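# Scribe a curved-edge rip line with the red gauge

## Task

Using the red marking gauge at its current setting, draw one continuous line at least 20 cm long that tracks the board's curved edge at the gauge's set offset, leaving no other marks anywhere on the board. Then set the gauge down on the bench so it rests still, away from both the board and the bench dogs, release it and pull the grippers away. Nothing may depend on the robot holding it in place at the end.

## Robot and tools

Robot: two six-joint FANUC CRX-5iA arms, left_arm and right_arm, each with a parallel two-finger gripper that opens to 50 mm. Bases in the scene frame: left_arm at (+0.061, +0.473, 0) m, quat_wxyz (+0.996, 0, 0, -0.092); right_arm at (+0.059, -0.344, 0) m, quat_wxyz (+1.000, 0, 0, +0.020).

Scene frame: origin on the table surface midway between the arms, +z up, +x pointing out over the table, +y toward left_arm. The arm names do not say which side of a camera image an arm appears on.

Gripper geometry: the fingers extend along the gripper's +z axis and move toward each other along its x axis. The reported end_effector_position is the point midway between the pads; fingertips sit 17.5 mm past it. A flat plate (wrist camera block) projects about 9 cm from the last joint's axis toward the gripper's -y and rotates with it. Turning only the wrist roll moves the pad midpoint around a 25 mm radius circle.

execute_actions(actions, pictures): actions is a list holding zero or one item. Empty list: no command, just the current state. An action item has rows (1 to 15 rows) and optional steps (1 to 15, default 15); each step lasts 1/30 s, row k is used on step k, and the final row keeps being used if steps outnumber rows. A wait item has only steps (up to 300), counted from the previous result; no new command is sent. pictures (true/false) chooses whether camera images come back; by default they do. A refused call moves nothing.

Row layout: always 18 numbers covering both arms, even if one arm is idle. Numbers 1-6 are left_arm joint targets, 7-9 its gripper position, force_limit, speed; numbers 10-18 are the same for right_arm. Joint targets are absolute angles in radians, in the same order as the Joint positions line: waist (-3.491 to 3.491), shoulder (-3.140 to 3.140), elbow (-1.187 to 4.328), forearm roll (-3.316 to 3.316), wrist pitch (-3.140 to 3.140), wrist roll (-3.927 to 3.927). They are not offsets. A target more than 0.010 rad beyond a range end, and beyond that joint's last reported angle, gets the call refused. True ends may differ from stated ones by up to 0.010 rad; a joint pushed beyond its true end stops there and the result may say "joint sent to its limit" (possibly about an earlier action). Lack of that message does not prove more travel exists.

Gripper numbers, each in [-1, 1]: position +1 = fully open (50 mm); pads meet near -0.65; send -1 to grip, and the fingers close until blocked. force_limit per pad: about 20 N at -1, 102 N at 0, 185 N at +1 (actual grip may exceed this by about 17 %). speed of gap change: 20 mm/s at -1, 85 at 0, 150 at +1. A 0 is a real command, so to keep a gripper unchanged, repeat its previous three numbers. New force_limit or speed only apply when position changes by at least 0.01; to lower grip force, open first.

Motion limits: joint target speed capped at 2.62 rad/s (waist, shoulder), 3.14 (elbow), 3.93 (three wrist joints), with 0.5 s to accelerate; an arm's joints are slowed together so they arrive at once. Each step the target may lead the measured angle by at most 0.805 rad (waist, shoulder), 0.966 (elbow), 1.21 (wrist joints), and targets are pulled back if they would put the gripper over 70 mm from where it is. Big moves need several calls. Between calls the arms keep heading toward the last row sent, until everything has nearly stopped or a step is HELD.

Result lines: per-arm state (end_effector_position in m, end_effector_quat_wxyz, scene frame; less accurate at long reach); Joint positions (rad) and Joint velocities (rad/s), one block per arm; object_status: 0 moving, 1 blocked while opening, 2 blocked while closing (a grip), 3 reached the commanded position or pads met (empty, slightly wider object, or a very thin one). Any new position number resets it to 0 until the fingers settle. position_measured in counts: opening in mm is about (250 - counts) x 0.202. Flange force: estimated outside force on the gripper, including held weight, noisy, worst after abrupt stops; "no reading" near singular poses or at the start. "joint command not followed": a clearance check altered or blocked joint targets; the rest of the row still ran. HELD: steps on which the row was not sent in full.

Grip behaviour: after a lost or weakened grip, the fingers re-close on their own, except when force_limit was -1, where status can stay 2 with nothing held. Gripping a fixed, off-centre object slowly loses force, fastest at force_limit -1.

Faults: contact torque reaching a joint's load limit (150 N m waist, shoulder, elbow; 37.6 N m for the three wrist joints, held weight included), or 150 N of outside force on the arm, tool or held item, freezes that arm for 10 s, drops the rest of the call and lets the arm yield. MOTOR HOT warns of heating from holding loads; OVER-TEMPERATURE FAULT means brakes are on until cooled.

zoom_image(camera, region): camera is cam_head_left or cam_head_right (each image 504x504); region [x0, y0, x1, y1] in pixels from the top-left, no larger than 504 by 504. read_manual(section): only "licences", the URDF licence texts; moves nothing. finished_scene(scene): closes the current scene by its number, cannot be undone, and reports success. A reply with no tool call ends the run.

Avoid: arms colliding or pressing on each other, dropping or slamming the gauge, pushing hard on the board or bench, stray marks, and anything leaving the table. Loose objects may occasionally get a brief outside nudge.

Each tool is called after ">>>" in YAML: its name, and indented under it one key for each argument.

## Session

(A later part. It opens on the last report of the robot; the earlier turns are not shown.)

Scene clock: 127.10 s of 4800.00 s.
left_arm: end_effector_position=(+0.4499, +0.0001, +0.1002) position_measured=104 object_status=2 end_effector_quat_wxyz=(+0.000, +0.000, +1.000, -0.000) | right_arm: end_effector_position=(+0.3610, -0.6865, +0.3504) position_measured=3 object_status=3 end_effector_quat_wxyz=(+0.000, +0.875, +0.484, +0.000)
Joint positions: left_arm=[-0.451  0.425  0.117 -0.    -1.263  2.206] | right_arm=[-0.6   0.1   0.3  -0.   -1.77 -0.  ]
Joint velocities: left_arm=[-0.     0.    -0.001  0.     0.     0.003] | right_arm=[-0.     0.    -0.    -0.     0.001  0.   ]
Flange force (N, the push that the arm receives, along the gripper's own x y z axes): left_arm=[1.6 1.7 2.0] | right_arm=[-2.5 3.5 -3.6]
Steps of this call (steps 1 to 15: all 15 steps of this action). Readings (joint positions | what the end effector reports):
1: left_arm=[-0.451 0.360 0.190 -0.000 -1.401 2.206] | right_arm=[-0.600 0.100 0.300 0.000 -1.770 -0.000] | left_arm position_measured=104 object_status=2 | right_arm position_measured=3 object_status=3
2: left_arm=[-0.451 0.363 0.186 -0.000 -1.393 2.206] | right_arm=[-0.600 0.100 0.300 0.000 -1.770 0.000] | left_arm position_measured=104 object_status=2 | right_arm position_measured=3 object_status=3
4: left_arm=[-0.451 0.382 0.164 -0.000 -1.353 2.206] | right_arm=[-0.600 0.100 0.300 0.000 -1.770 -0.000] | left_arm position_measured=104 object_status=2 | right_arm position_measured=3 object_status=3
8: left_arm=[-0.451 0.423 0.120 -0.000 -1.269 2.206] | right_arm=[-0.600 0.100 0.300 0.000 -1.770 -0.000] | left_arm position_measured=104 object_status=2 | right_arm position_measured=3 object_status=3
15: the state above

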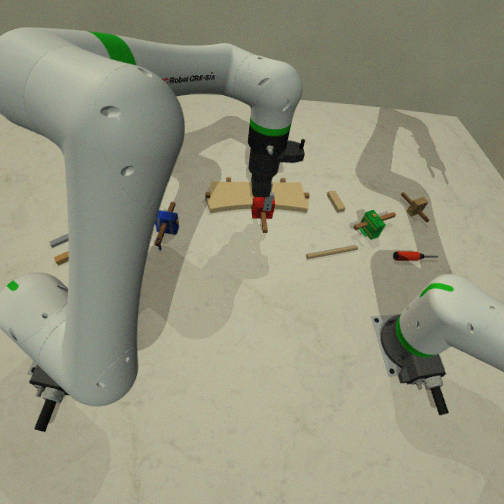

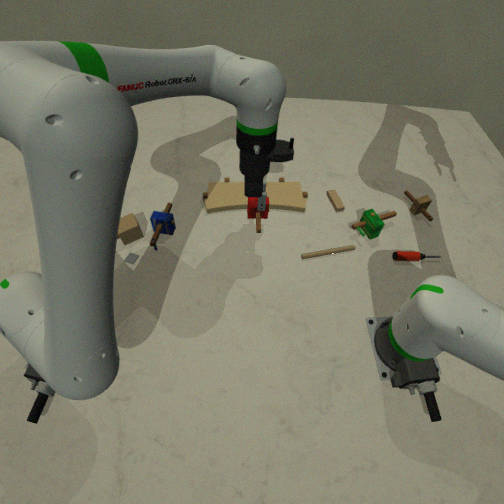

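>>> execute_actions:
  actions:
    - {"rows":[[-0.2522,0.2889,-0.133,0,-1.1489,2.177,-1,0,-0.3,-0.6,0.1,0.3,0,-1.77,0,1,0,0]]}
  pictures: false

>>> execute_actions:
  actions:
    - {"steps":10}

>>> zoom_image:
  camera: "cam_head_right"
  region: [180,160,280,240]

Scene clock: 153.70 s of 4800.00 s.
left_arm: end_effector_position=(+0.4717, +0.1152, +0.0741) position_measured=104 object_status=2 end_effector_quat_wxyz=(+0.000, -0.085, +0.996, -0.000) | right_arm: end_effector_position=(+0.3610, -0.6865, +0.3504) position_measured=3 object_status=3 end_effector_quat_wxyz=(+0.000, +0.875, +0.484, +0.000)
Joint positions: left_arm=[-0.253  0.289 -0.132  0.    -1.149  2.177] | right_arm=[-0.6   0.1   0.3   0.   -1.77  0.  ]
Joint velocities: left_arm=[ 0.007 -0.006 -0.01  -0.     0.006 -0.001] | right_arm=[ 0.     0.001 -0.001 -0.001 -0.002 -0.001]
Flange force (N, the push that the arm receives, along the gripper's own x y z axes): left_arm=[3.6 3.5 2.1] | right_arm=[-3.0 2.5 -3.4]
Steps of this call (steps 1 to 15: the robot went on to your last target; steps 16 to 90: nothing new was sent; then 23.10 s passed at rest; steps 91 to 105: all 15 steps of this action). Readings (joint positions | what the end effector reports):
91: left_arm=[-0.451 0.425 0.116 0.000 -1.262 2.206] | right_arm=[-0.600 0.100 0.300 0.000 -1.770 -0.000] | left_arm position_measured=104 object_status=2 | right_arm position_measured=3 object_status=3
92: left_arm=[-0.446 0.422 0.111 0.000 -1.260 2.206] | right_arm=[-0.600 0.100 0.300 0.000 -1.770 -0.000] | left_arm position_measured=104 object_status=2 | right_arm position_measured=3 object_status=3
94: left_arm=[-0.421 0.405 0.079 0.000 -1.245 2.202] | right_arm=[-0.600 0.100 0.300 0.000 -1.770 0.000] | left_arm position_measured=104 object_status=2 | right_arm position_measured=3 object_status=3
98: left_arm=[-0.328 0.341 -0.038 0.000 -1.192 2.188] | right_arm=[-0.600 0.100 0.300 0.000 -1.770 -0.000] | left_arm position_measured=104 object_status=2 | right_arm position_measured=3 object_status=3
105: the state above

Scene clock: 154.03 s of 4800.00 s.
left_arm: end_effector_position=(+0.4717, +0.1156, +0.0739) position_measured=104 object_status=2 end_effector_quat_wxyz=(+0.000, -0.085, +0.996, -0.000) | right_arm: end_effector_position=(+0.3610, -0.6865, +0.3504) position_measured=3 object_status=3 end_effector_quat_wxyz=(+0.000, +0.875, +0.484, +0.000)
Joint positions: left_arm=[-0.252  0.289 -0.133  0.    -1.149  2.177] | right_arm=[-0.6   0.1   0.3   0.   -1.77 -0.  ]
Joint velocities: left_arm=[-0.001 -0.    -0.     0.    -0.     0.003] | right_arm=[ 0.    -0.     0.001  0.    -0.001 -0.   ]
Flange force (N, the push that the arm receives, along the gripper's own x y z axes): left_arm=[2.6 1.6 2.0] | right_arm=[-3.2 2.7 -3.2]
Steps of this call (steps 1 to 10: the robot went on to your last target). Readings (joint positions | what the end effector reports):
1: left_arm=[-0.253 0.289 -0.133 0.000 -1.149 2.177] | right_arm=[-0.600 0.100 0.300 0.000 -1.770 0.000] | left_arm position_measured=104 object_status=2 | right_arm position_measured=3 object_status=3
2: left_arm=[-0.253 0.289 -0.133 0.000 -1.149 2.177] | right_arm=[-0.600 0.100 0.300 0.000 -1.770 -0.000] | left_arm position_measured=104 object_status=2 | right_arm position_measured=3 object_status=3
4: left_arm=[-0.252 0.289 -0.133 0.000 -1.149 2.177] | right_arm=[-0.600 0.100 0.300 0.000 -1.770 -0.000] | left_arm position_measured=104 object_status=2 | right_arm position_measured=3 object_status=3
8: left_arm=[-0.252 0.289 -0.133 0.000 -1.149 2.177] | right_arm=[-0.600 0.100 0.300 0.000 -1.770 -0.000] | left_arm position_measured=104 object_status=2 | right_arm position_measured=3 object_status=3
10: the state above

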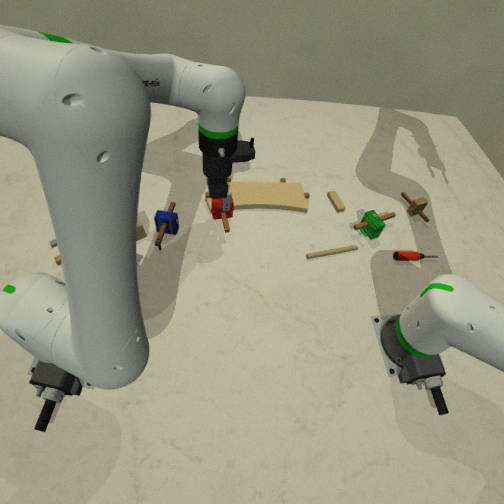

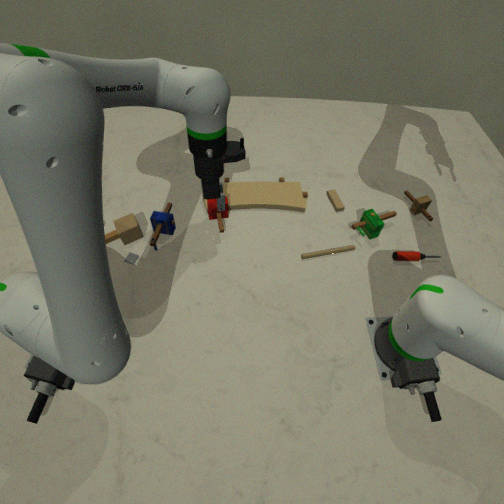

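Region (180, 160, 280, 240) of cam_head_right's 504x504 image, scaled by 5.040, with more detail than that image has; it fills the top 403 rows of this view, and the rest is white.

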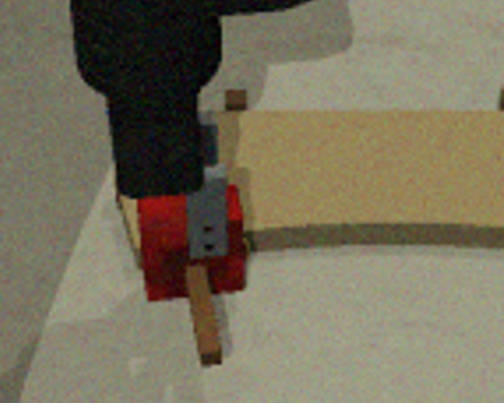

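>>> execute_actions:
  actions:
    - {"rows":[[-0.2497,0.2943,-0.126,0,-1.1505,2.1745,-1,0,-0.3,-0.6,0.1,0.3,0,-1.77,0,1,0,0]]}
  pictures: false

>>> execute_actions:
  actions:
    - {"rows":[[-0.2472,0.2996,-0.1191,0,-1.1521,2.172,-1,0,-0.3,-0.6,0.1,0.3,0,-1.77,0,1,0,0]]}

>>> zoom_image:
  camera: "cam_head_right"
  region: [180,160,280,240]

Scene clock: 164.73 s of 4800.00 s.
left_arm: end_effector_position=(+0.4747, +0.1156, +0.0739) position_measured=104 object_status=2 end_effector_quat_wxyz=(+0.000, -0.085, +0.996, +0.000) | right_arm: end_effector_position=(+0.3610, -0.6865, +0.3504) position_measured=3 object_status=3 end_effector_quat_wxyz=(+0.000, +0.875, +0.484, +0.000)
Joint positions: left_arm=[-0.25   0.294 -0.126 -0.    -1.15   2.175] | right_arm=[-0.6   0.1   0.3  -0.   -1.77 -0.  ]
Joint velocities: left_arm=[-0.001  0.003  0.    -0.001  0.    -0.   ] | right_arm=[ 0.     0.     0.    -0.    -0.001  0.001]
Flange force (N, the push that the arm receives, along the gripper's own x y z axes): left_arm=[1.6 1.3 2.1] | right_arm=[-2.2 2.3 -3.2]
Steps of this call (steps 1 to 15: the robot went on to your last target; steps 16 to 90: nothing new was sent; then 7.20 s passed at rest; steps 91 to 105: all 15 steps of this action). Readings (joint positions | what the end effector reports):
91: left_arm=[-0.252 0.289 -0.133 -0.000 -1.149 2.177] | right_arm=[-0.600 0.100 0.300 0.000 -1.770 -0.000] | left_arm position_measured=104 object_status=2 | right_arm position_measured=3 object_status=3
92: left_arm=[-0.251 0.291 -0.130 -0.000 -1.149 2.176] | right_arm=[-0.600 0.100 0.300 0.000 -1.770 0.000] | left_arm position_measured=104 object_status=2 | right_arm position_measured=3 object_status=3
94: left_arm=[-0.250 0.293 -0.127 -0.000 -1.150 2.175] | right_arm=[-0.600 0.100 0.300 0.000 -1.770 -0.000] | left_arm position_measured=104 object_status=2 | right_arm position_measured=3 object_status=3
98: left_arm=[-0.250 0.294 -0.126 -0.000 -1.150 2.175] | right_arm=[-0.600 0.100 0.300 0.000 -1.770 0.000] | left_arm position_measured=104 object_status=2 | right_arm position_measured=3 object_status=3
105: the state above

Scene clock: 165.23 s of 4800.00 s.
left_arm: end_effector_position=(+0.4777, +0.1156, +0.0739) position_measured=104 object_status=2 end_effector_quat_wxyz=(+0.000, -0.085, +0.996, +0.000) | right_arm: end_effector_position=(+0.3610, -0.6865, +0.3504) position_measured=3 object_status=3 end_effector_quat_wxyz=(+0.000, +0.875, +0.484, +0.000)
Joint positions: left_arm=[-0.247  0.3   -0.119 -0.    -1.152  2.172] | right_arm=[-0.6   0.1   0.3   0.   -1.77 -0.  ]
Joint velocities: left_arm=[ 0.    -0.001 -0.     0.001 -0.     0.   ] | right_arm=[-0.     0.     0.     0.001 -0.001  0.   ]
Flange force (N, the push that the arm receives, along the gripper's own x y z axes): left_arm=[4.5 3.2 1.6] | right_arm=[-3.7 2.8 -3.6]
Steps of this call (steps 1 to 15: all 15 steps of this action). Readings (joint positions | what the end effector reports):
1: left_arm=[-0.250 0.295 -0.126 -0.000 -1.151 2.174] | right_arm=[-0.600 0.100 0.300 -0.000 -1.770 -0.000] | left_arm position_measured=104 object_status=2 | right_arm position_measured=3 object_status=3
2: left_arm=[-0.249 0.296 -0.123 -0.000 -1.151 2.173] | right_arm=[-0.600 0.100 0.300 0.000 -1.770 -0.000] | left_arm position_measured=104 object_status=2 | right_arm position_measured=3 object_status=3
4: left_arm=[-0.248 0.299 -0.120 -0.000 -1.152 2.172] | right_arm=[-0.600 0.100 0.300 0.000 -1.770 -0.000] | left_arm position_measured=104 object_status=2 | right_arm position_measured=3 object_status=3
8: left_arm=[-0.247 0.300 -0.119 -0.000 -1.152 2.172] | right_arm=[-0.600 0.100 0.300 0.000 -1.770 0.000] | left_arm position_measured=104 object_status=2 | right_arm position_measured=3 object_status=3
15: the state above

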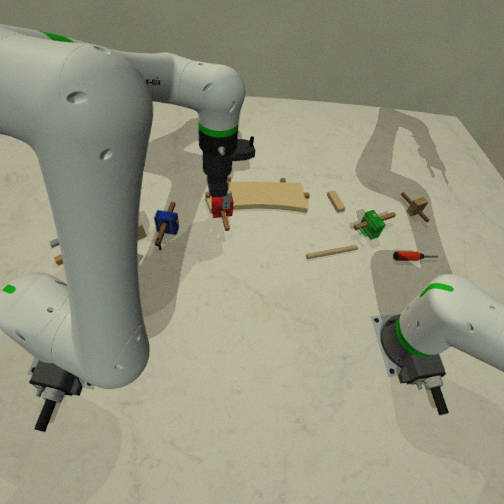

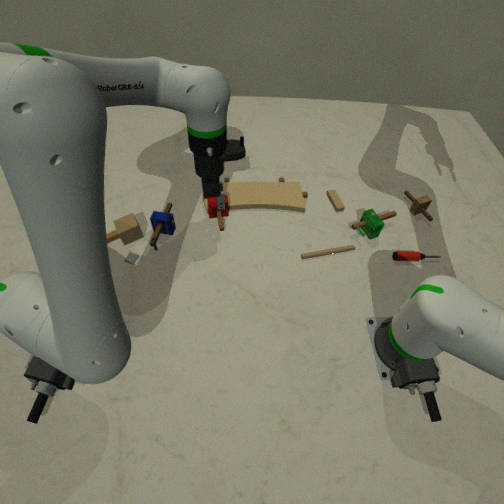

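Region (180, 160, 280, 240) of cam_head_right's 504x504 image, scaled by 5.040, with more detail than that image has; it fills the top 403 rows of this view, and the rest is white.

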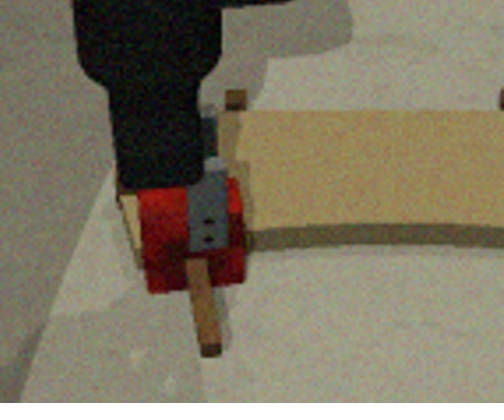

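>>> execute_actions:
  actions:
    - {"rows":[[-0.2455,0.3032,-0.1144,0,-1.1531,2.1703,-1,0,-0.3,-0.6,0.1,0.3,0,-1.77,0,1,0,0]],"steps":10}
  pictures: false

>>> execute_actions:
  actions:
    - {"rows":[[-0.2439,0.3068,-0.1098,0,-1.1542,2.1687,-1,0,-0.3,-0.6,0.1,0.3,0,-1.77,0,1,0,0]],"steps":10}
  pictures: false

Scene clock: 178.13 s of 4800.00 s.
left_arm: end_effector_position=(+0.4797, +0.1156, +0.0739) position_measured=104 object_status=2 end_effector_quat_wxyz=(+0.000, -0.085, +0.996, -0.000) | right_arm: end_effector_position=(+0.3610, -0.6865, +0.3504) position_measured=3 object_status=3 end_effector_quat_wxyz=(+0.000, +0.875, +0.484, +0.000)
Joint positions: left_arm=[-0.246  0.303 -0.114  0.    -1.153  2.17 ] | right_arm=[-0.6   0.1   0.3   0.   -1.77 -0.  ]
Joint velocities: left_arm=[ 0.    -0.    -0.    -0.001 -0.     0.001] | right_arm=[ 0.  0.  0.  0. -0.  0.]
Flange force (N, the push that the arm receives, along the gripper's own x y z axes): left_arm=[6.0 0.6 0.9] | right_arm=[-2.4 3.2 -2.9]
Steps of this call (steps 1 to 15: the robot went on to your last target; steps 16 to 90: nothing new was sent; then 9.57 s passed at rest; steps 91 to 100: all 10 steps of this action). Readings (joint positions | what the end effector reports):
91: left_arm=[-0.247 0.300 -0.119 0.000 -1.152 2.172] | right_arm=[-0.600 0.100 0.300 0.000 -1.770 -0.000] | left_arm position_measured=104 object_status=2 | right_arm position_measured=3 object_status=3
92: left_arm=[-0.246 0.301 -0.117 0.000 -1.153 2.171] | right_arm=[-0.600 0.100 0.300 -0.000 -1.770 -0.000] | left_arm position_measured=104 object_status=2 | right_arm position_measured=3 object_status=3
94: left_arm=[-0.246 0.303 -0.115 0.000 -1.153 2.171] | right_arm=[-0.600 0.100 0.300 0.000 -1.770 0.000] | left_arm position_measured=104 object_status=2 | right_arm position_measured=3 object_status=3
98: left_arm=[-0.246 0.303 -0.114 0.000 -1.153 2.170] | right_arm=[-0.600 0.100 0.300 0.000 -1.770 -0.000] | left_arm position_measured=104 object_status=2 | right_arm position_measured=3 object_status=3
100: the state above

Scene clock: 178.47 s of 4800.00 s.
left_arm: end_effector_position=(+0.4815, +0.1156, +0.0739) position_measured=104 object_status=2 end_effector_quat_wxyz=(-0.000, -0.085, +0.996, -0.000) | right_arm: end_effector_position=(+0.3610, -0.6865, +0.3504) position_measured=3 object_status=3 end_effector_quat_wxyz=(+0.000, +0.875, +0.484, +0.000)
Joint positions: left_arm=[-0.244  0.307 -0.11   0.    -1.154  2.169] | right_arm=[-0.6   0.1   0.3  -0.   -1.77 -0.  ]
Joint velocities: left_arm=[ 0.001  0.001  0.001  0.    -0.     0.001] | right_arm=[-0.    -0.    -0.    -0.     0.    -0.001]
Flange force (N, the push that the arm receives, along the gripper's own x y z axes): left_arm=[35.0 6.1 -7.4] | right_arm=[-2.7 1.7 -2.2]
Steps of this call (steps 1 to 10: all 10 steps of this action). Readings (joint positions | what the end effector reports):
1: left_arm=[-0.245 0.303 -0.114 0.000 -1.153 2.170] | right_arm=[-0.600 0.100 0.300 0.000 -1.770 -0.000] | left_arm position_measured=104 object_status=2 | right_arm position_measured=3 object_status=3
2: left_arm=[-0.245 0.305 -0.112 0.000 -1.154 2.170] | right_arm=[-0.600 0.100 0.300 0.000 -1.770 -0.000] | left_arm position_measured=104 object_status=2 | right_arm position_measured=3 object_status=3
4: left_arm=[-0.244 0.306 -0.111 0.000 -1.154 2.169] | right_arm=[-0.600 0.100 0.300 0.000 -1.770 -0.000] | left_arm position_measured=104 object_status=2 | right_arm position_measured=3 object_status=3
8: left_arm=[-0.244 0.307 -0.110 0.000 -1.154 2.169] | right_arm=[-0.600 0.100 0.300 0.000 -1.770 -0.000] | left_arm position_measured=104 object_status=2 | right_arm position_measured=3 object_status=3
10: the state above

>>> execute_actions:
  actions:
    - {"rows":[[-0.2497,0.2943,-0.126,0,-1.1505,2.1745,-1,0,-0.3,-0.6,0.1,0.3,0,-1.77,0,1,0,0]],"steps":8}
  pictures: false

>>> execute_actions:
  actions:
    - {"rows":[[-0.4027,0.4764,0.1266,0,-1.221,2.1575,-1,0,-0.3,-0.6,0.1,0.3,0,-1.77,0,1,0,0]]}
  pictures: false

>>> execute_actions:
  actions:
    - {"rows":[[-0.4009,0.4797,0.1314,0,-1.2225,2.1557,-1,0,-0.3,-0.6,0.1,0.3,0,-1.77,0,1,0,0]],"steps":12}
  pictures: false

>>> execute_actions:
  actions:
    - {"rows":[[-0.399,0.483,0.1363,0,-1.2241,2.1538,-1,0,-0.3,-0.6,0.1,0.3,0,-1.77,0,1,0,0]],"steps":12}

>>> zoom_image:
  camera: "cam_head_left"
  region: [195,160,325,250]

Scene clock: 202.53 s of 4800.00 s.
left_arm: end_effector_position=(+0.4749, +0.1157, +0.0739) position_measured=104 object_status=2 end_effector_quat_wxyz=(+0.000, -0.085, +0.996, +0.000) | right_arm: end_effector_position=(+0.3610, -0.6865, +0.3504) position_measured=3 object_status=3 end_effector_quat_wxyz=(+0.000, +0.875, +0.484, +0.000)
Joint positions: left_arm=[-0.249  0.295 -0.126 -0.    -1.151  2.174] | right_arm=[-0.6   0.1   0.3   0.   -1.77 -0.  ]
Joint velocities: left_arm=[-0.003 -0.003 -0.005  0.009  0.     0.001] | right_arm=[ 0.001 -0.     0.     0.     0.001 -0.001]
Flange force (N, the push that the arm receives, along the gripper's own x y z axes): left_arm=[-2.2 -0.7 0.7] | right_arm=[-2.9 2.3 -3.1]
Steps of this call (steps 1 to 15: the robot went on to your last target; steps 16 to 90: nothing new was sent; then 20.80 s passed at rest; steps 91 to 98: all 8 steps of this action). Readings (joint positions | what the end effector reports):
91: left_arm=[-0.244 0.307 -0.110 -0.000 -1.154 2.169] | right_arm=[-0.600 0.100 0.300 -0.000 -1.770 -0.000] | left_arm position_measured=104 object_status=2 | right_arm position_measured=3 object_status=3
92: left_arm=[-0.245 0.303 -0.114 -0.000 -1.152 2.170] | right_arm=[-0.600 0.100 0.300 0.000 -1.770 -0.000] | left_arm position_measured=104 object_status=2 | right_arm position_measured=3 object_status=3
94: left_arm=[-0.248 0.297 -0.123 -0.001 -1.151 2.173] | right_arm=[-0.600 0.100 0.300 0.000 -1.770 0.000] | left_arm position_measured=104 object_status=2 | right_arm position_measured=3 object_status=3
98: the state above

Scene clock: 203.03 s of 4800.00 s.
left_arm: end_effector_position=(+0.4819, +0.0124, +0.0740) position_measured=104 object_status=2 end_effector_quat_wxyz=(-0.000, -0.000, +1.000, -0.000) | right_arm: end_effector_position=(+0.3610, -0.6865, +0.3504) position_measured=3 object_status=3 end_effector_quat_wxyz=(+0.000, +0.875, +0.484, +0.000)
Joint positions: left_arm=[-0.402  0.476  0.126  0.    -1.221  2.158] | right_arm=[-0.6   0.1   0.3  -0.   -1.77 -0.  ]
Joint velocities: left_arm=[-0.003  0.003  0.007  0.    -0.002 -0.003] | right_arm=[-0.     0.     0.001  0.     0.002 -0.   ]
Flange force (N, the push that the arm receives, along the gripper's own x y z axes): left_arm=[5.0 3.3 3.5] | right_arm=[-2.8 2.5 -3.6]
Steps of this call (steps 1 to 15: all 15 steps of this action). Readings (joint positions | what the end effector reports):
1: left_arm=[-0.250 0.295 -0.125 -0.000 -1.151 2.174] | right_arm=[-0.600 0.100 0.300 0.000 -1.770 -0.000] | left_arm position_measured=104 object_status=2 | right_arm position_measured=3 object_status=3
2: left_arm=[-0.253 0.299 -0.120 -0.000 -1.153 2.174] | right_arm=[-0.600 0.100 0.300 0.000 -1.770 -0.000] | left_arm position_measured=104 object_status=2 | right_arm position_measured=3 object_status=3
4: left_arm=[-0.273 0.322 -0.088 -0.000 -1.163 2.172] | right_arm=[-0.600 0.100 0.300 0.000 -1.770 -0.000] | left_arm position_measured=104 object_status=2 | right_arm position_measured=3 object_status=3
8: left_arm=[-0.349 0.412 0.037 0.000 -1.197 2.163] | right_arm=[-0.600 0.100 0.300 0.000 -1.770 -0.000] | left_arm position_measured=104 object_status=2 | right_arm position_measured=3 object_status=3
15: the state above

Scene clock: 203.43 s of 4800.00 s.
left_arm: end_effector_position=(+0.4839, +0.0121, +0.0740) position_measured=104 object_status=2 end_effector_quat_wxyz=(-0.000, +0.000, +1.000, -0.000) | right_arm: end_effector_position=(+0.3610, -0.6865, +0.3504) position_measured=3 object_status=3 end_effector_quat_wxyz=(+0.000, +0.875, +0.484, +0.000)
Joint positions: left_arm=[-0.401  0.48   0.131  0.    -1.222  2.156] | right_arm=[-0.6   0.1   0.3   0.   -1.77 -0.  ]
Joint velocities: left_arm=[ 0.003 -0.     0.    -0.001 -0.    -0.   ] | right_arm=[-0.    -0.001  0.    -0.     0.     0.002]
Flange force (N, the push that the arm receives, along the gripper's own x y z axes): left_arm=[4.1 2.3 1.6] | right_arm=[-3.1 2.1 -3.6]
Steps of this call (steps 1 to 12: all 12 steps of this action). Readings (joint positions | what the end effector reports):
1: left_arm=[-0.402 0.476 0.127 0.000 -1.221 2.157] | right_arm=[-0.600 0.100 0.300 0.000 -1.770 -0.000] | left_arm position_measured=104 object_status=2 | right_arm position_measured=3 object_status=3
2: left_arm=[-0.402 0.478 0.128 0.000 -1.222 2.157] | right_arm=[-0.600 0.100 0.300 0.000 -1.770 -0.000] | left_arm position_measured=104 object_status=2 | right_arm position_measured=3 object_status=3
4: left_arm=[-0.401 0.479 0.131 0.000 -1.222 2.156] | right_arm=[-0.600 0.100 0.300 0.000 -1.770 -0.000] | left_arm position_measured=104 object_status=2 | right_arm position_measured=3 object_status=3
8: left_arm=[-0.401 0.480 0.131 0.000 -1.222 2.156] | right_arm=[-0.600 0.100 0.300 0.000 -1.770 -0.000] | left_arm position_measured=104 object_status=2 | right_arm position_measured=3 object_status=3
12: the state above

Scene clock: 203.83 s of 4800.00 s.
left_arm: end_effector_position=(+0.4859, +0.0121, +0.0740) position_measured=104 object_status=2 end_effector_quat_wxyz=(+0.000, +0.000, +1.000, +0.000) | right_arm: end_effector_position=(+0.3610, -0.6865, +0.3504) position_measured=3 object_status=3 end_effector_quat_wxyz=(+0.000, +0.875, +0.484, +0.000)
Joint positions: left_arm=[-0.399  0.483  0.136 -0.    -1.224  2.154] | right_arm=[-0.6   0.1   0.3  -0.   -1.77 -0.  ]
Joint velocities: left_arm=[-0.002 -0.001  0.    -0.    -0.    -0.001] | right_arm=[ 0.     0.001 -0.     0.001 -0.001 -0.   ]
Flange force (N, the push that the arm receives, along the gripper's own x y z axes): left_arm=[3.2 2.7 1.5] | right_arm=[-2.0 2.6 -3.6]
Steps of this call (steps 1 to 12: all 12 steps of this action). Readings (joint positions | what the end effector reports):
1: left_arm=[-0.401 0.480 0.132 0.000 -1.223 2.156] | right_arm=[-0.600 0.100 0.300 -0.000 -1.770 -0.000] | left_arm position_measured=104 object_status=2 | right_arm position_measured=3 object_status=3
2: left_arm=[-0.400 0.481 0.134 0.000 -1.223 2.155] | right_arm=[-0.600 0.100 0.300 0.000 -1.770 -0.000] | left_arm position_measured=104 object_status=2 | right_arm position_measured=3 object_status=3
4: left_arm=[-0.399 0.482 0.136 -0.000 -1.224 2.154] | right_arm=[-0.600 0.100 0.300 0.000 -1.770 0.000] | left_arm position_measured=104 object_status=2 | right_arm position_measured=3 object_status=3
8: left_arm=[-0.399 0.483 0.136 -0.000 -1.224 2.154] | right_arm=[-0.600 0.100 0.300 -0.000 -1.770 -0.000] | left_arm position_measured=104 object_status=2 | right_arm position_measured=3 object_status=3
12: the state above

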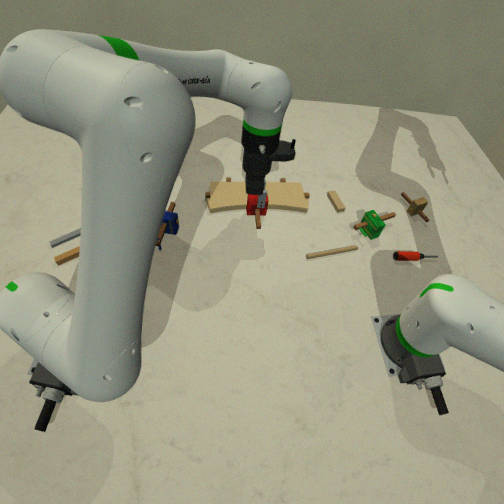

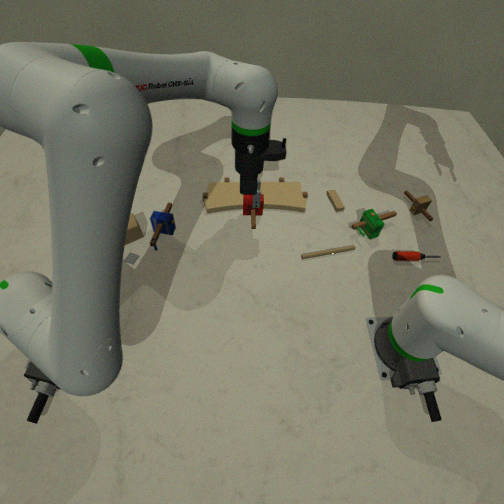

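Region (195, 160, 325, 250) of cam_head_left's 504x504 image, scaled by 3.877, with more detail than that image has; it fills the top 349 rows of this view, and the rest is white.

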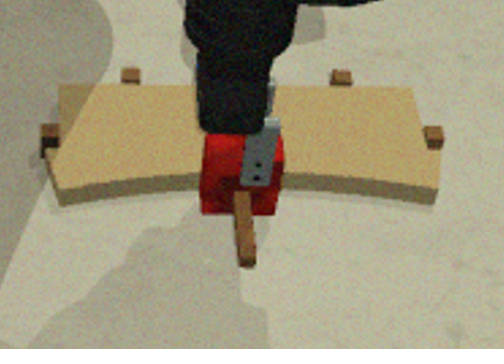

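>>> execute_actions:
  actions:
    - {"rows":[[-0.3971,0.4863,0.1412,0,-1.2257,2.1519,-1,0,-0.3,-0.6,0.1,0.3,0,-1.77,0,1,0,0]],"steps":12}
  pictures: false

>>> execute_actions:
  actions:
    - {"rows":[[-0.3953,0.4896,0.146,0,-1.2272,2.1501,-1,0,-0.3,-0.6,0.1,0.3,0,-1.77,0,1,0,0]],"steps":12}
  pictures: false

>>> execute_actions:
  actions:
    - {"rows":[[-0.3934,0.4929,0.1509,0,-1.2288,2.1482,-1,0,-0.3,-0.6,0.1,0.3,0,-1.77,0,1,0,0]],"steps":12}
  pictures: false

Scene clock: 216.17 s of 4800.00 s.
left_arm: end_effector_position=(+0.4879, +0.0121, +0.0740) position_measured=104 object_status=2 end_effector_quat_wxyz=(+0.000, +0.000, +1.000, +0.000) | right_arm: end_effector_position=(+0.3610, -0.6865, +0.3504) position_measured=3 object_status=3 end_effector_quat_wxyz=(+0.000, +0.875, +0.484, +0.000)
Joint positions: left_arm=[-0.397  0.486  0.141 -0.    -1.226  2.152] | right_arm=[-0.6   0.1   0.3  -0.   -1.77 -0.  ]
Joint velocities: left_arm=[-0.     0.     0.001  0.    -0.    -0.001] | right_arm=[-0.    -0.     0.     0.     0.002  0.001]
Flange force (N, the push that the arm receives, along the gripper's own x y z axes): left_arm=[2.1 0.5 2.4] | right_arm=[-2.7 2.7 -3.1]
Steps of this call (steps 1 to 15: the robot went on to your last target; steps 16 to 90: nothing new was sent; then 8.93 s passed at rest; steps 91 to 102: all 12 steps of this action). Readings (joint positions | what the end effector reports):
91: left_arm=[-0.399 0.483 0.137 -0.000 -1.224 2.154] | right_arm=[-0.600 0.100 0.300 0.000 -1.770 -0.000] | left_arm position_measured=104 object_status=2 | right_arm position_measured=3 object_status=3
92: left_arm=[-0.398 0.484 0.138 -0.000 -1.225 2.153] | right_arm=[-0.600 0.100 0.300 0.000 -1.770 -0.000] | left_arm position_measured=104 object_status=2 | right_arm position_measured=3 object_status=3
94: left_arm=[-0.397 0.486 0.140 -0.000 -1.225 2.152] | right_arm=[-0.600 0.100 0.300 0.000 -1.770 -0.000] | left_arm position_measured=104 object_status=2 | right_arm position_measured=3 object_status=3
98: left_arm=[-0.397 0.486 0.141 -0.000 -1.226 2.152] | right_arm=[-0.600 0.100 0.300 0.000 -1.770 -0.000] | left_arm position_measured=104 object_status=2 | right_arm position_measured=3 object_status=3
102: the state above

Scene clock: 216.57 s of 4800.00 s.
left_arm: end_effector_position=(+0.4899, +0.0121, +0.0740) position_measured=104 object_status=2 end_effector_quat_wxyz=(+0.000, +0.000, +1.000, +0.000) | right_arm: end_effector_position=(+0.3610, -0.6865, +0.3504) position_measured=3 object_status=3 end_effector_quat_wxyz=(+0.000, +0.875, +0.484, +0.000)
Joint positions: left_arm=[-0.395  0.49   0.146 -0.    -1.227  2.15 ] | right_arm=[-0.6   0.1   0.3   0.   -1.77 -0.  ]
Joint velocities: left_arm=[ 0.    -0.001 -0.    -0.002  0.     0.001] | right_arm=[ 0.001  0.     0.    -0.001  0.001 -0.   ]
Flange force (N, the push that the arm receives, along the gripper's own x y z axes): left_arm=[3.8 2.3 2.7] | right_arm=[-2.1 3.3 -3.7]
Steps of this call (steps 1 to 12: all 12 steps of this action). Readings (joint positions | what the end effector reports):
1: left_arm=[-0.397 0.487 0.142 -0.000 -1.226 2.152] | right_arm=[-0.600 0.100 0.300 0.000 -1.770 -0.000] | left_arm position_measured=104 object_status=2 | right_arm position_measured=3 object_status=3
2: left_arm=[-0.396 0.488 0.143 -0.000 -1.226 2.151] | right_arm=[-0.600 0.100 0.300 0.000 -1.770 -0.000] | left_arm position_measured=104 object_status=2 | right_arm position_measured=3 object_status=3
4: left_arm=[-0.396 0.489 0.145 -0.000 -1.227 2.150] | right_arm=[-0.600 0.100 0.300 0.000 -1.770 -0.000] | left_arm position_measured=104 object_status=2 | right_arm position_measured=3 object_status=3
8: left_arm=[-0.395 0.490 0.146 -0.000 -1.227 2.150] | right_arm=[-0.600 0.100 0.300 -0.000 -1.770 -0.000] | left_arm position_measured=104 object_status=2 | right_arm position_measured=3 object_status=3
12: the state above

Scene clock: 216.97 s of 4800.00 s.
left_arm: end_effector_position=(+0.4919, +0.0122, +0.0740) position_measured=104 object_status=2 end_effector_quat_wxyz=(+0.000, +0.000, +1.000, +0.000) | right_arm: end_effector_position=(+0.3610, -0.6865, +0.3504) position_measured=3 object_status=3 end_effector_quat_wxyz=(+0.000, +0.875, +0.484, +0.000)
Joint positions: left_arm=[-0.393  0.493  0.151 -0.    -1.229  2.148] | right_arm=[-0.6   0.1   0.3   0.   -1.77 -0.  ]
Joint velocities: left_arm=[-0.     0.001  0.001 -0.     0.     0.001] | right_arm=[-0.     0.     0.     0.     0.001  0.   ]
Flange force (N, the push that the arm receives, along the gripper's own x y z axes): left_arm=[3.0 1.8 2.2] | right_arm=[-3.0 2.8 -3.5]
Steps of this call (steps 1 to 12: all 12 steps of this action). Readings (joint positions | what the end effector reports):
1: left_arm=[-0.395 0.490 0.146 -0.000 -1.227 2.150] | right_arm=[-0.600 0.100 0.300 0.000 -1.770 -0.000] | left_arm position_measured=104 object_status=2 | right_arm position_measured=3 object_status=3
2: left_arm=[-0.395 0.491 0.148 -0.000 -1.228 2.149] | right_arm=[-0.600 0.100 0.300 0.000 -1.770 -0.000] | left_arm position_measured=104 object_status=2 | right_arm position_measured=3 object_status=3
4: left_arm=[-0.394 0.492 0.150 -0.000 -1.229 2.149] | right_arm=[-0.600 0.100 0.300 0.000 -1.770 -0.000] | left_arm position_measured=104 object_status=2 | right_arm position_measured=3 object_status=3
8: left_arm=[-0.393 0.493 0.151 -0.000 -1.229 2.148] | right_arm=[-0.600 0.100 0.300 0.000 -1.770 -0.000] | left_arm position_measured=104 object_status=2 | right_arm position_measured=3 object_status=3
12: the state above

>>> execute_actions:
  actions:
    - {"rows":[[-0.3916,0.4962,0.1557,0,-1.2303,2.2064,-1,0,-0.3,-0.6,0.1,0.3,0,-1.77,0,1,0,0]],"steps":12}
  pictures: false

>>> execute_actions:
  actions:
    - {"rows":[[-0.3897,0.4995,0.1606,0,-1.2319,2.2045,-1,0,-0.3,-0.6,0.1,0.3,0,-1.77,0,1,0,0]],"steps":12}

>>> zoom_image:
  camera: "cam_head_left"
  region: [195,160,325,250]

Scene clock: 225.87 s of 4800.00 s.
left_arm: end_effector_position=(+0.4952, +0.0122, +0.0740) position_measured=104 object_status=2 end_effector_quat_wxyz=(-0.000, -0.030, +1.000, -0.000) | right_arm: end_effector_position=(+0.3610, -0.6865, +0.3504) position_measured=3 object_status=3 end_effector_quat_wxyz=(+0.000, +0.875, +0.484, +0.000)
Joint positions: left_arm=[-0.392  0.496  0.156  0.    -1.231  2.206] | right_arm=[-0.6   0.1   0.3   0.   -1.77 -0.  ]
Joint velocities: left_arm=[ 0.002 -0.001  0.001  0.001  0.     0.003] | right_arm=[ 0.     0.    -0.    -0.002  0.    -0.   ]
Flange force (N, the push that the arm receives, along the gripper's own x y z axes): left_arm=[20.4 3.5 -3.8] | right_arm=[-3.2 1.7 -3.1]
Steps of this call (steps 1 to 15: the robot went on to your last target; steps 16 to 90: nothing new was sent; then 5.50 s passed at rest; steps 91 to 102: all 12 steps of this action). Readings (joint positions | what the end effector reports):
91: left_arm=[-0.393 0.493 0.151 0.000 -1.229 2.149] | right_arm=[-0.600 0.100 0.300 0.000 -1.770 -0.000] | left_arm position_measured=104 object_status=2 | right_arm position_measured=3 object_status=3
92: left_arm=[-0.393 0.493 0.152 0.000 -1.229 2.156] | right_arm=[-0.600 0.100 0.300 -0.000 -1.770 -0.000] | left_arm position_measured=104 object_status=2 | right_arm position_measured=3 object_status=3
94: left_arm=[-0.392 0.495 0.154 0.000 -1.230 2.187] | right_arm=[-0.600 0.100 0.300 0.000 -1.770 0.000] | left_arm position_measured=104 object_status=2 | right_arm position_measured=3 object_status=3
98: left_arm=[-0.392 0.496 0.156 0.000 -1.231 2.205] | right_arm=[-0.600 0.100 0.300 0.000 -1.770 -0.000] | left_arm position_measured=104 object_status=2 | right_arm position_measured=3 object_status=3
102: the state above

Scene clock: 226.27 s of 4800.00 s.
left_arm: end_effector_position=(+0.4973, +0.0123, +0.0740) position_measured=104 object_status=2 end_effector_quat_wxyz=(-0.000, -0.030, +1.000, +0.000) | right_arm: end_effector_position=(+0.3610, -0.6865, +0.3504) position_measured=3 object_status=3 end_effector_quat_wxyz=(+0.000, +0.875, +0.484, +0.000)
Joint positions: left_arm=[-0.39   0.499  0.161  0.    -1.232  2.204] | right_arm=[-0.6   0.1   0.3   0.   -1.77 -0.  ]
Joint velocities: left_arm=[ 0.001 -0.001  0.001 -0.    -0.     0.001] | right_arm=[-0.     0.    -0.     0.    -0.001 -0.   ]
Flange force (N, the push that the arm receives, along the gripper's own x y z axes): left_arm=[65.5 15.5 -23.8] | right_arm=[-2.1 1.8 -2.5]
Steps of this call (steps 1 to 12: all 12 steps of this action). Readings (joint positions | what the end effector reports):
1: left_arm=[-0.392 0.496 0.156 0.000 -1.231 2.206] | right_arm=[-0.600 0.100 0.300 -0.000 -1.770 -0.000] | left_arm position_measured=104 object_status=2 | right_arm position_measured=3 object_status=3
2: left_arm=[-0.391 0.498 0.158 0.000 -1.231 2.206] | right_arm=[-0.600 0.100 0.300 0.000 -1.770 -0.000] | left_arm position_measured=104 object_status=2 | right_arm position_measured=3 object_status=3
4: left_arm=[-0.390 0.499 0.160 0.000 -1.232 2.205] | right_arm=[-0.600 0.100 0.300 0.000 -1.770 -0.000] | left_arm position_measured=104 object_status=2 | right_arm position_measured=3 object_status=3
8: left_arm=[-0.390 0.499 0.160 0.000 -1.232 2.205] | right_arm=[-0.600 0.100 0.300 0.000 -1.770 -0.000] | left_arm position_measured=104 object_status=2 | right_arm position_measured=3 object_status=3
12: the state above

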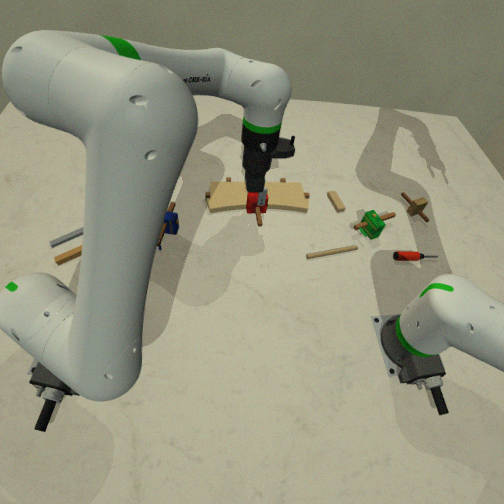

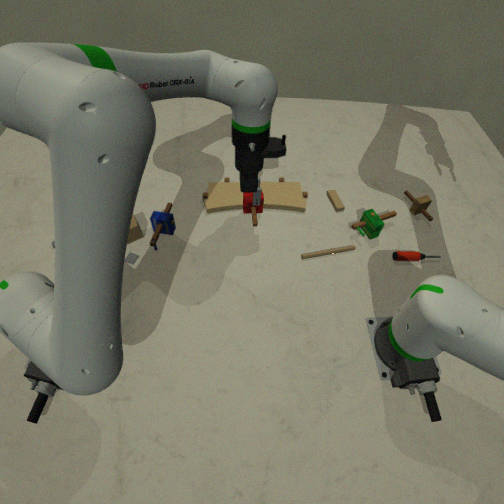

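Region (195, 160, 325, 250) of cam_head_left's 504x504 image, scaled by 3.877, with more detail than that image has; it fills the top 349 rows of this view, and the rest is white.

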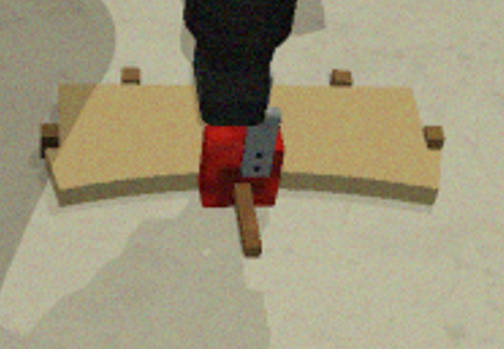

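>>> execute_actions:
  actions:
    - {"rows":[[-0.3971,0.4863,0.1412,0,-1.2257,2.18,-1,0,-0.3,-0.6,0.1,0.3,0,-1.77,0,1,0,0]],"steps":8}
  pictures: false

>>> execute_actions:
  actions:
    - {"rows":[[-0.5338,0.6681,0.4217,0,-1.3245,2.1486,-1,0,-0.3,-0.6,0.1,0.3,0,-1.77,0,1,0,0]]}
  pictures: false

>>> execute_actions:
  actions:
    - {"rows":[[-0.5309,0.6729,0.4295,0,-1.3274,2.1457,-1,0,-0.3,-0.6,0.1,0.3,0,-1.77,0,1,0,0]]}

>>> zoom_image:
  camera: "cam_head_left"
  region: [195,160,325,250]

Scene clock: 235.87 s of 4800.00 s.
left_arm: end_effector_position=(+0.4890, +0.0123, +0.0739) position_measured=104 object_status=2 end_effector_quat_wxyz=(+0.000, -0.014, +1.000, +0.000) | right_arm: end_effector_position=(+0.3610, -0.6865, +0.3504) position_measured=3 object_status=3 end_effector_quat_wxyz=(+0.000, +0.875, +0.484, +0.000)
Joint positions: left_arm=[-0.397  0.487  0.142 -0.    -1.226  2.18 ] | right_arm=[-0.6   0.1   0.3  -0.   -1.77 -0.  ]
Joint velocities: left_arm=[-0.005 -0.003 -0.006  0.005  0.    -0.006] | right_arm=[-0.     0.     0.001  0.    -0.    -0.001]
Flange force (N, the push that the arm receives, along the gripper's own x y z axes): left_arm=[-1.0 -2.4 2.8] | right_arm=[-2.4 1.9 -2.6]
Steps of this call (steps 1 to 15: the robot went on to your last target; steps 16 to 90: nothing new was sent; then 6.33 s passed at rest; steps 91 to 98: all 8 steps of this action). Readings (joint positions | what the end effector reports):
91: left_arm=[-0.390 0.499 0.160 -0.000 -1.232 2.204] | right_arm=[-0.600 0.100 0.300 -0.000 -1.770 -0.000] | left_arm position_measured=104 object_status=2 | right_arm position_measured=3 object_status=3
92: left_arm=[-0.391 0.496 0.156 -0.000 -1.229 2.198] | right_arm=[-0.600 0.100 0.300 -0.000 -1.770 -0.000] | left_arm position_measured=104 object_status=2 | right_arm position_measured=3 object_status=3
94: left_arm=[-0.395 0.489 0.146 -0.001 -1.226 2.185] | right_arm=[-0.600 0.100 0.300 0.000 -1.770 -0.000] | left_arm position_measured=104 object_status=2 | right_arm position_measured=3 object_status=3
98: the state above

Scene clock: 236.37 s of 4800.00 s.
left_arm: end_effector_position=(+0.4773, -0.0906, +0.0739) position_measured=104 object_status=2 end_effector_quat_wxyz=(-0.000, +0.070, +0.998, +0.000) | right_arm: end_effector_position=(+0.3610, -0.6865, +0.3504) position_measured=3 object_status=3 end_effector_quat_wxyz=(+0.000, +0.875, +0.484, +0.000)
Joint positions: left_arm=[-0.533  0.668  0.421  0.    -1.324  2.149] | right_arm=[-0.6   0.1   0.3   0.   -1.77 -0.  ]
Joint velocities: left_arm=[-0.001  0.003  0.01  -0.    -0.004 -0.001] | right_arm=[-0.    -0.    -0.     0.001  0.001  0.001]
Flange force (N, the push that the arm receives, along the gripper's own x y z axes): left_arm=[4.1 -0.4 3.2] | right_arm=[-2.8 3.1 -3.7]
Steps of this call (steps 1 to 15: all 15 steps of this action). Readings (joint positions | what the end effector reports):
1: left_arm=[-0.397 0.487 0.142 -0.000 -1.226 2.180] | right_arm=[-0.600 0.100 0.300 0.000 -1.770 -0.000] | left_arm position_measured=104 object_status=2 | right_arm position_measured=3 object_status=3
2: left_arm=[-0.400 0.490 0.147 -0.000 -1.228 2.179] | right_arm=[-0.600 0.100 0.300 0.000 -1.770 -0.000] | left_arm position_measured=104 object_status=2 | right_arm position_measured=3 object_status=3
4: left_arm=[-0.416 0.511 0.179 -0.000 -1.241 2.175] | right_arm=[-0.600 0.100 0.300 0.000 -1.770 -0.000] | left_arm position_measured=104 object_status=2 | right_arm position_measured=3 object_status=3
8: left_arm=[-0.480 0.596 0.311 0.000 -1.287 2.161] | right_arm=[-0.600 0.100 0.300 0.000 -1.770 -0.000] | left_arm position_measured=104 object_status=2 | right_arm position_measured=3 object_status=3
15: the state above

Scene clock: 236.87 s of 4800.00 s.
left_arm: end_effector_position=(+0.4803, -0.0909, +0.0740) position_measured=104 object_status=2 end_effector_quat_wxyz=(-0.000, +0.070, +0.998, -0.000) | right_arm: end_effector_position=(+0.3610, -0.6865, +0.3504) position_measured=3 object_status=3 end_effector_quat_wxyz=(+0.000, +0.875, +0.484, +0.000)
Joint positions: left_arm=[-0.531  0.673  0.429  0.    -1.327  2.146] | right_arm=[-0.6   0.1   0.3  -0.   -1.77 -0.  ]
Joint velocities: left_arm=[-0.    -0.001 -0.     0.     0.     0.   ] | right_arm=[ 0.     0.     0.001 -0.001  0.    -0.   ]
Flange force (N, the push that the arm receives, along the gripper's own x y z axes): left_arm=[6.5 5.1 3.4] | right_arm=[-2.3 2.1 -3.5]
Steps of this call (steps 1 to 15: all 15 steps of this action). Readings (joint positions | what the end effector reports):
1: left_arm=[-0.533 0.668 0.422 0.000 -1.325 2.148] | right_arm=[-0.600 0.100 0.300 0.000 -1.770 -0.000] | left_arm position_measured=104 object_status=2 | right_arm position_measured=3 object_status=3
2: left_arm=[-0.533 0.670 0.425 0.000 -1.326 2.147] | right_arm=[-0.600 0.100 0.300 -0.000 -1.770 -0.000] | left_arm position_measured=104 object_status=2 | right_arm position_measured=3 object_status=3
4: left_arm=[-0.532 0.672 0.428 0.000 -1.327 2.146] | right_arm=[-0.600 0.100 0.300 0.000 -1.770 -0.000] | left_arm position_measured=104 object_status=2 | right_arm position_measured=3 object_status=3
8: left_arm=[-0.531 0.673 0.429 0.000 -1.327 2.146] | right_arm=[-0.600 0.100 0.300 -0.000 -1.770 -0.000] | left_arm position_measured=104 object_status=2 | right_arm position_measured=3 object_status=3
15: the state above

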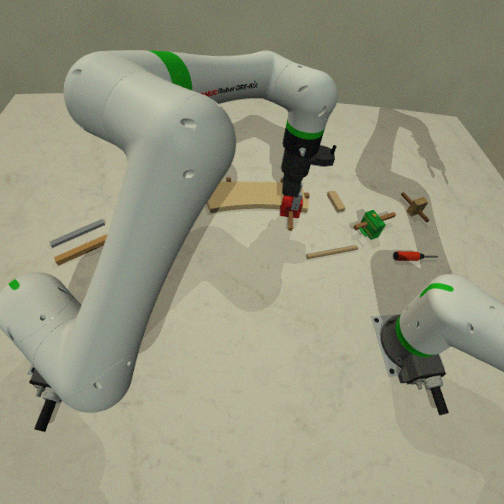

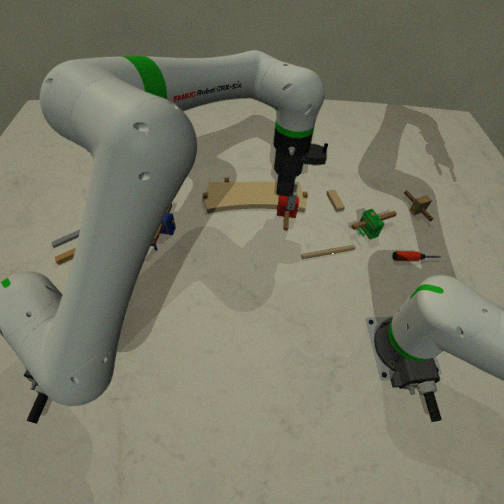

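Region (195, 160, 325, 250) of cam_head_left's 504x504 image, scaled by 3.877, with more detail than that image has; it fills the top 349 rows of this view, and the rest is white.

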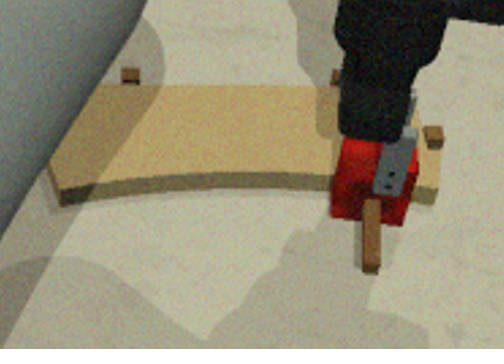

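>>> execute_actions:
  actions:
    - {"rows":[[-0.5294,0.6753,0.4334,0,-1.3289,2.1442,-1,0,-0.3,-0.6,0.1,0.3,0,-1.77,0,1,0,0]],"steps":12}
  pictures: false

>>> execute_actions:
  actions:
    - {"rows":[[-0.5294,0.6753,0.4334,0,-1.3289,2.1142,-1,0,-0.3,-0.6,0.1,0.3,0,-1.77,0,1,0,0]],"steps":12}
  pictures: false

>>> execute_actions:
  actions:
    - {"rows":[[-0.5294,0.6753,0.4334,0,-1.3289,2.0842,-1,0,-0.3,-0.6,0.1,0.3,0,-1.77,0,1,0,0]],"steps":12}
  pictures: false

Scene clock: 250.67 s of 4800.00 s.
left_arm: end_effector_position=(+0.4818, -0.0909, +0.0740) position_measured=104 object_status=2 end_effector_quat_wxyz=(+0.000, +0.070, +0.998, +0.000) | right_arm: end_effector_position=(+0.3610, -0.6865, +0.3504) position_measured=3 object_status=3 end_effector_quat_wxyz=(+0.000, +0.875, +0.484, +0.000)
Joint positions: left_arm=[-0.529  0.675  0.433 -0.    -1.329  2.144] | right_arm=[-0.6   0.1   0.3  -0.   -1.77 -0.  ]
Joint velocities: left_arm=[ 0.001 -0.     0.    -0.    -0.     0.001] | right_arm=[-0.001  0.001 -0.    -0.001 -0.001  0.001]
Flange force (N, the push that the arm receives, along the gripper's own x y z axes): left_arm=[6.0 4.5 3.0] | right_arm=[-4.2 2.6 -3.9]
Steps of this call (steps 1 to 15: the robot went on to your last target; steps 16 to 90: nothing new was sent; then 10.40 s passed at rest; steps 91 to 102: all 12 steps of this action). Readings (joint positions | what the end effector reports):
91: left_arm=[-0.531 0.673 0.430 -0.000 -1.328 2.146] | right_arm=[-0.600 0.100 0.300 0.000 -1.770 -0.000] | left_arm position_measured=104 object_status=2 | right_arm position_measured=3 object_status=3
92: left_arm=[-0.530 0.674 0.431 -0.000 -1.328 2.145] | right_arm=[-0.600 0.100 0.300 -0.000 -1.770 -0.000] | left_arm position_measured=104 object_status=2 | right_arm position_measured=3 object_status=3
94: left_arm=[-0.530 0.675 0.433 -0.000 -1.329 2.144] | right_arm=[-0.600 0.100 0.300 0.000 -1.770 -0.000] | left_arm position_measured=104 object_status=2 | right_arm position_measured=3 object_status=3
98: left_arm=[-0.529 0.675 0.433 -0.000 -1.329 2.144] | right_arm=[-0.600 0.100 0.300 0.000 -1.770 -0.000] | left_arm position_measured=104 object_status=2 | right_arm position_measured=3 object_status=3
102: the state above

Scene clock: 251.07 s of 4800.00 s.
left_arm: end_effector_position=(+0.4811, -0.0907, +0.0740) position_measured=104 object_status=2 end_effector_quat_wxyz=(+0.000, +0.085, +0.996, +0.000) | right_arm: end_effector_position=(+0.3610, -0.6865, +0.3504) position_measured=3 object_status=3 end_effector_quat_wxyz=(+0.000, +0.875, +0.484, +0.000)
Joint positions: left_arm=[-0.529  0.675  0.433 -0.    -1.329  2.114] | right_arm=[-0.6   0.1   0.3   0.   -1.77 -0.  ]
Joint velocities: left_arm=[ 0.    -0.001  0.     0.001 -0.    -0.001] | right_arm=[-0.     0.     0.     0.001  0.001 -0.001]
Flange force (N, the push that the arm receives, along the gripper's own x y z axes): left_arm=[4.0 3.0 2.4] | right_arm=[-2.5 1.5 -3.2]
Steps of this call (steps 1 to 12: all 12 steps of this action). Readings (joint positions | what the end effector reports):
1: left_arm=[-0.529 0.675 0.433 -0.000 -1.329 2.143] | right_arm=[-0.600 0.100 0.300 0.000 -1.770 -0.000] | left_arm position_measured=104 object_status=2 | right_arm position_measured=3 object_status=3
2: left_arm=[-0.529 0.675 0.433 -0.000 -1.329 2.137] | right_arm=[-0.600 0.100 0.300 0.000 -1.770 -0.000] | left_arm position_measured=104 object_status=2 | right_arm position_measured=3 object_status=3
4: left_arm=[-0.529 0.675 0.433 -0.000 -1.329 2.120] | right_arm=[-0.600 0.100 0.300 -0.000 -1.770 -0.000] | left_arm position_measured=104 object_status=2 | right_arm position_measured=3 object_status=3
8: left_arm=[-0.529 0.675 0.433 -0.000 -1.329 2.115] | right_arm=[-0.600 0.100 0.300 0.000 -1.770 -0.000] | left_arm position_measured=104 object_status=2 | right_arm position_measured=3 object_status=3
12: the state above

Scene clock: 251.47 s of 4800.00 s.
left_arm: end_effector_position=(+0.4803, -0.0906, +0.0740) position_measured=104 object_status=2 end_effector_quat_wxyz=(+0.000, +0.100, +0.995, +0.000) | right_arm: end_effector_position=(+0.3610, -0.6865, +0.3504) position_measured=3 object_status=3 end_effector_quat_wxyz=(+0.000, +0.875, +0.484, +0.000)
Joint positions: left_arm=[-0.529  0.675  0.433 -0.    -1.329  2.084] | right_arm=[-0.6   0.1   0.3   0.   -1.77 -0.  ]
Joint velocities: left_arm=[-0.    -0.002 -0.001 -0.001  0.    -0.002] | right_arm=[-0.001 -0.    -0.     0.001 -0.     0.001]
Flange force (N, the push that the arm receives, along the gripper's own x y z axes): left_arm=[2.8 2.8 1.1] | right_arm=[-2.0 2.2 -3.6]
Steps of this call (steps 1 to 12: all 12 steps of this action). Readings (joint positions | what the end effector reports):
1: left_arm=[-0.529 0.675 0.433 -0.000 -1.329 2.113] | right_arm=[-0.600 0.100 0.300 0.000 -1.770 -0.000] | left_arm position_measured=104 object_status=2 | right_arm position_measured=3 object_status=3
2: left_arm=[-0.529 0.675 0.433 -0.000 -1.329 2.107] | right_arm=[-0.600 0.100 0.300 -0.000 -1.770 -0.000] | left_arm position_measured=104 object_status=2 | right_arm position_measured=3 object_status=3
4: left_arm=[-0.529 0.675 0.433 -0.000 -1.329 2.090] | right_arm=[-0.600 0.100 0.300 -0.000 -1.770 0.000] | left_arm position_measured=104 object_status=2 | right_arm position_measured=3 object_status=3
8: left_arm=[-0.529 0.675 0.433 -0.000 -1.329 2.085] | right_arm=[-0.600 0.100 0.300 0.000 -1.770 -0.000] | left_arm position_measured=104 object_status=2 | right_arm position_measured=3 object_status=3
12: the state above


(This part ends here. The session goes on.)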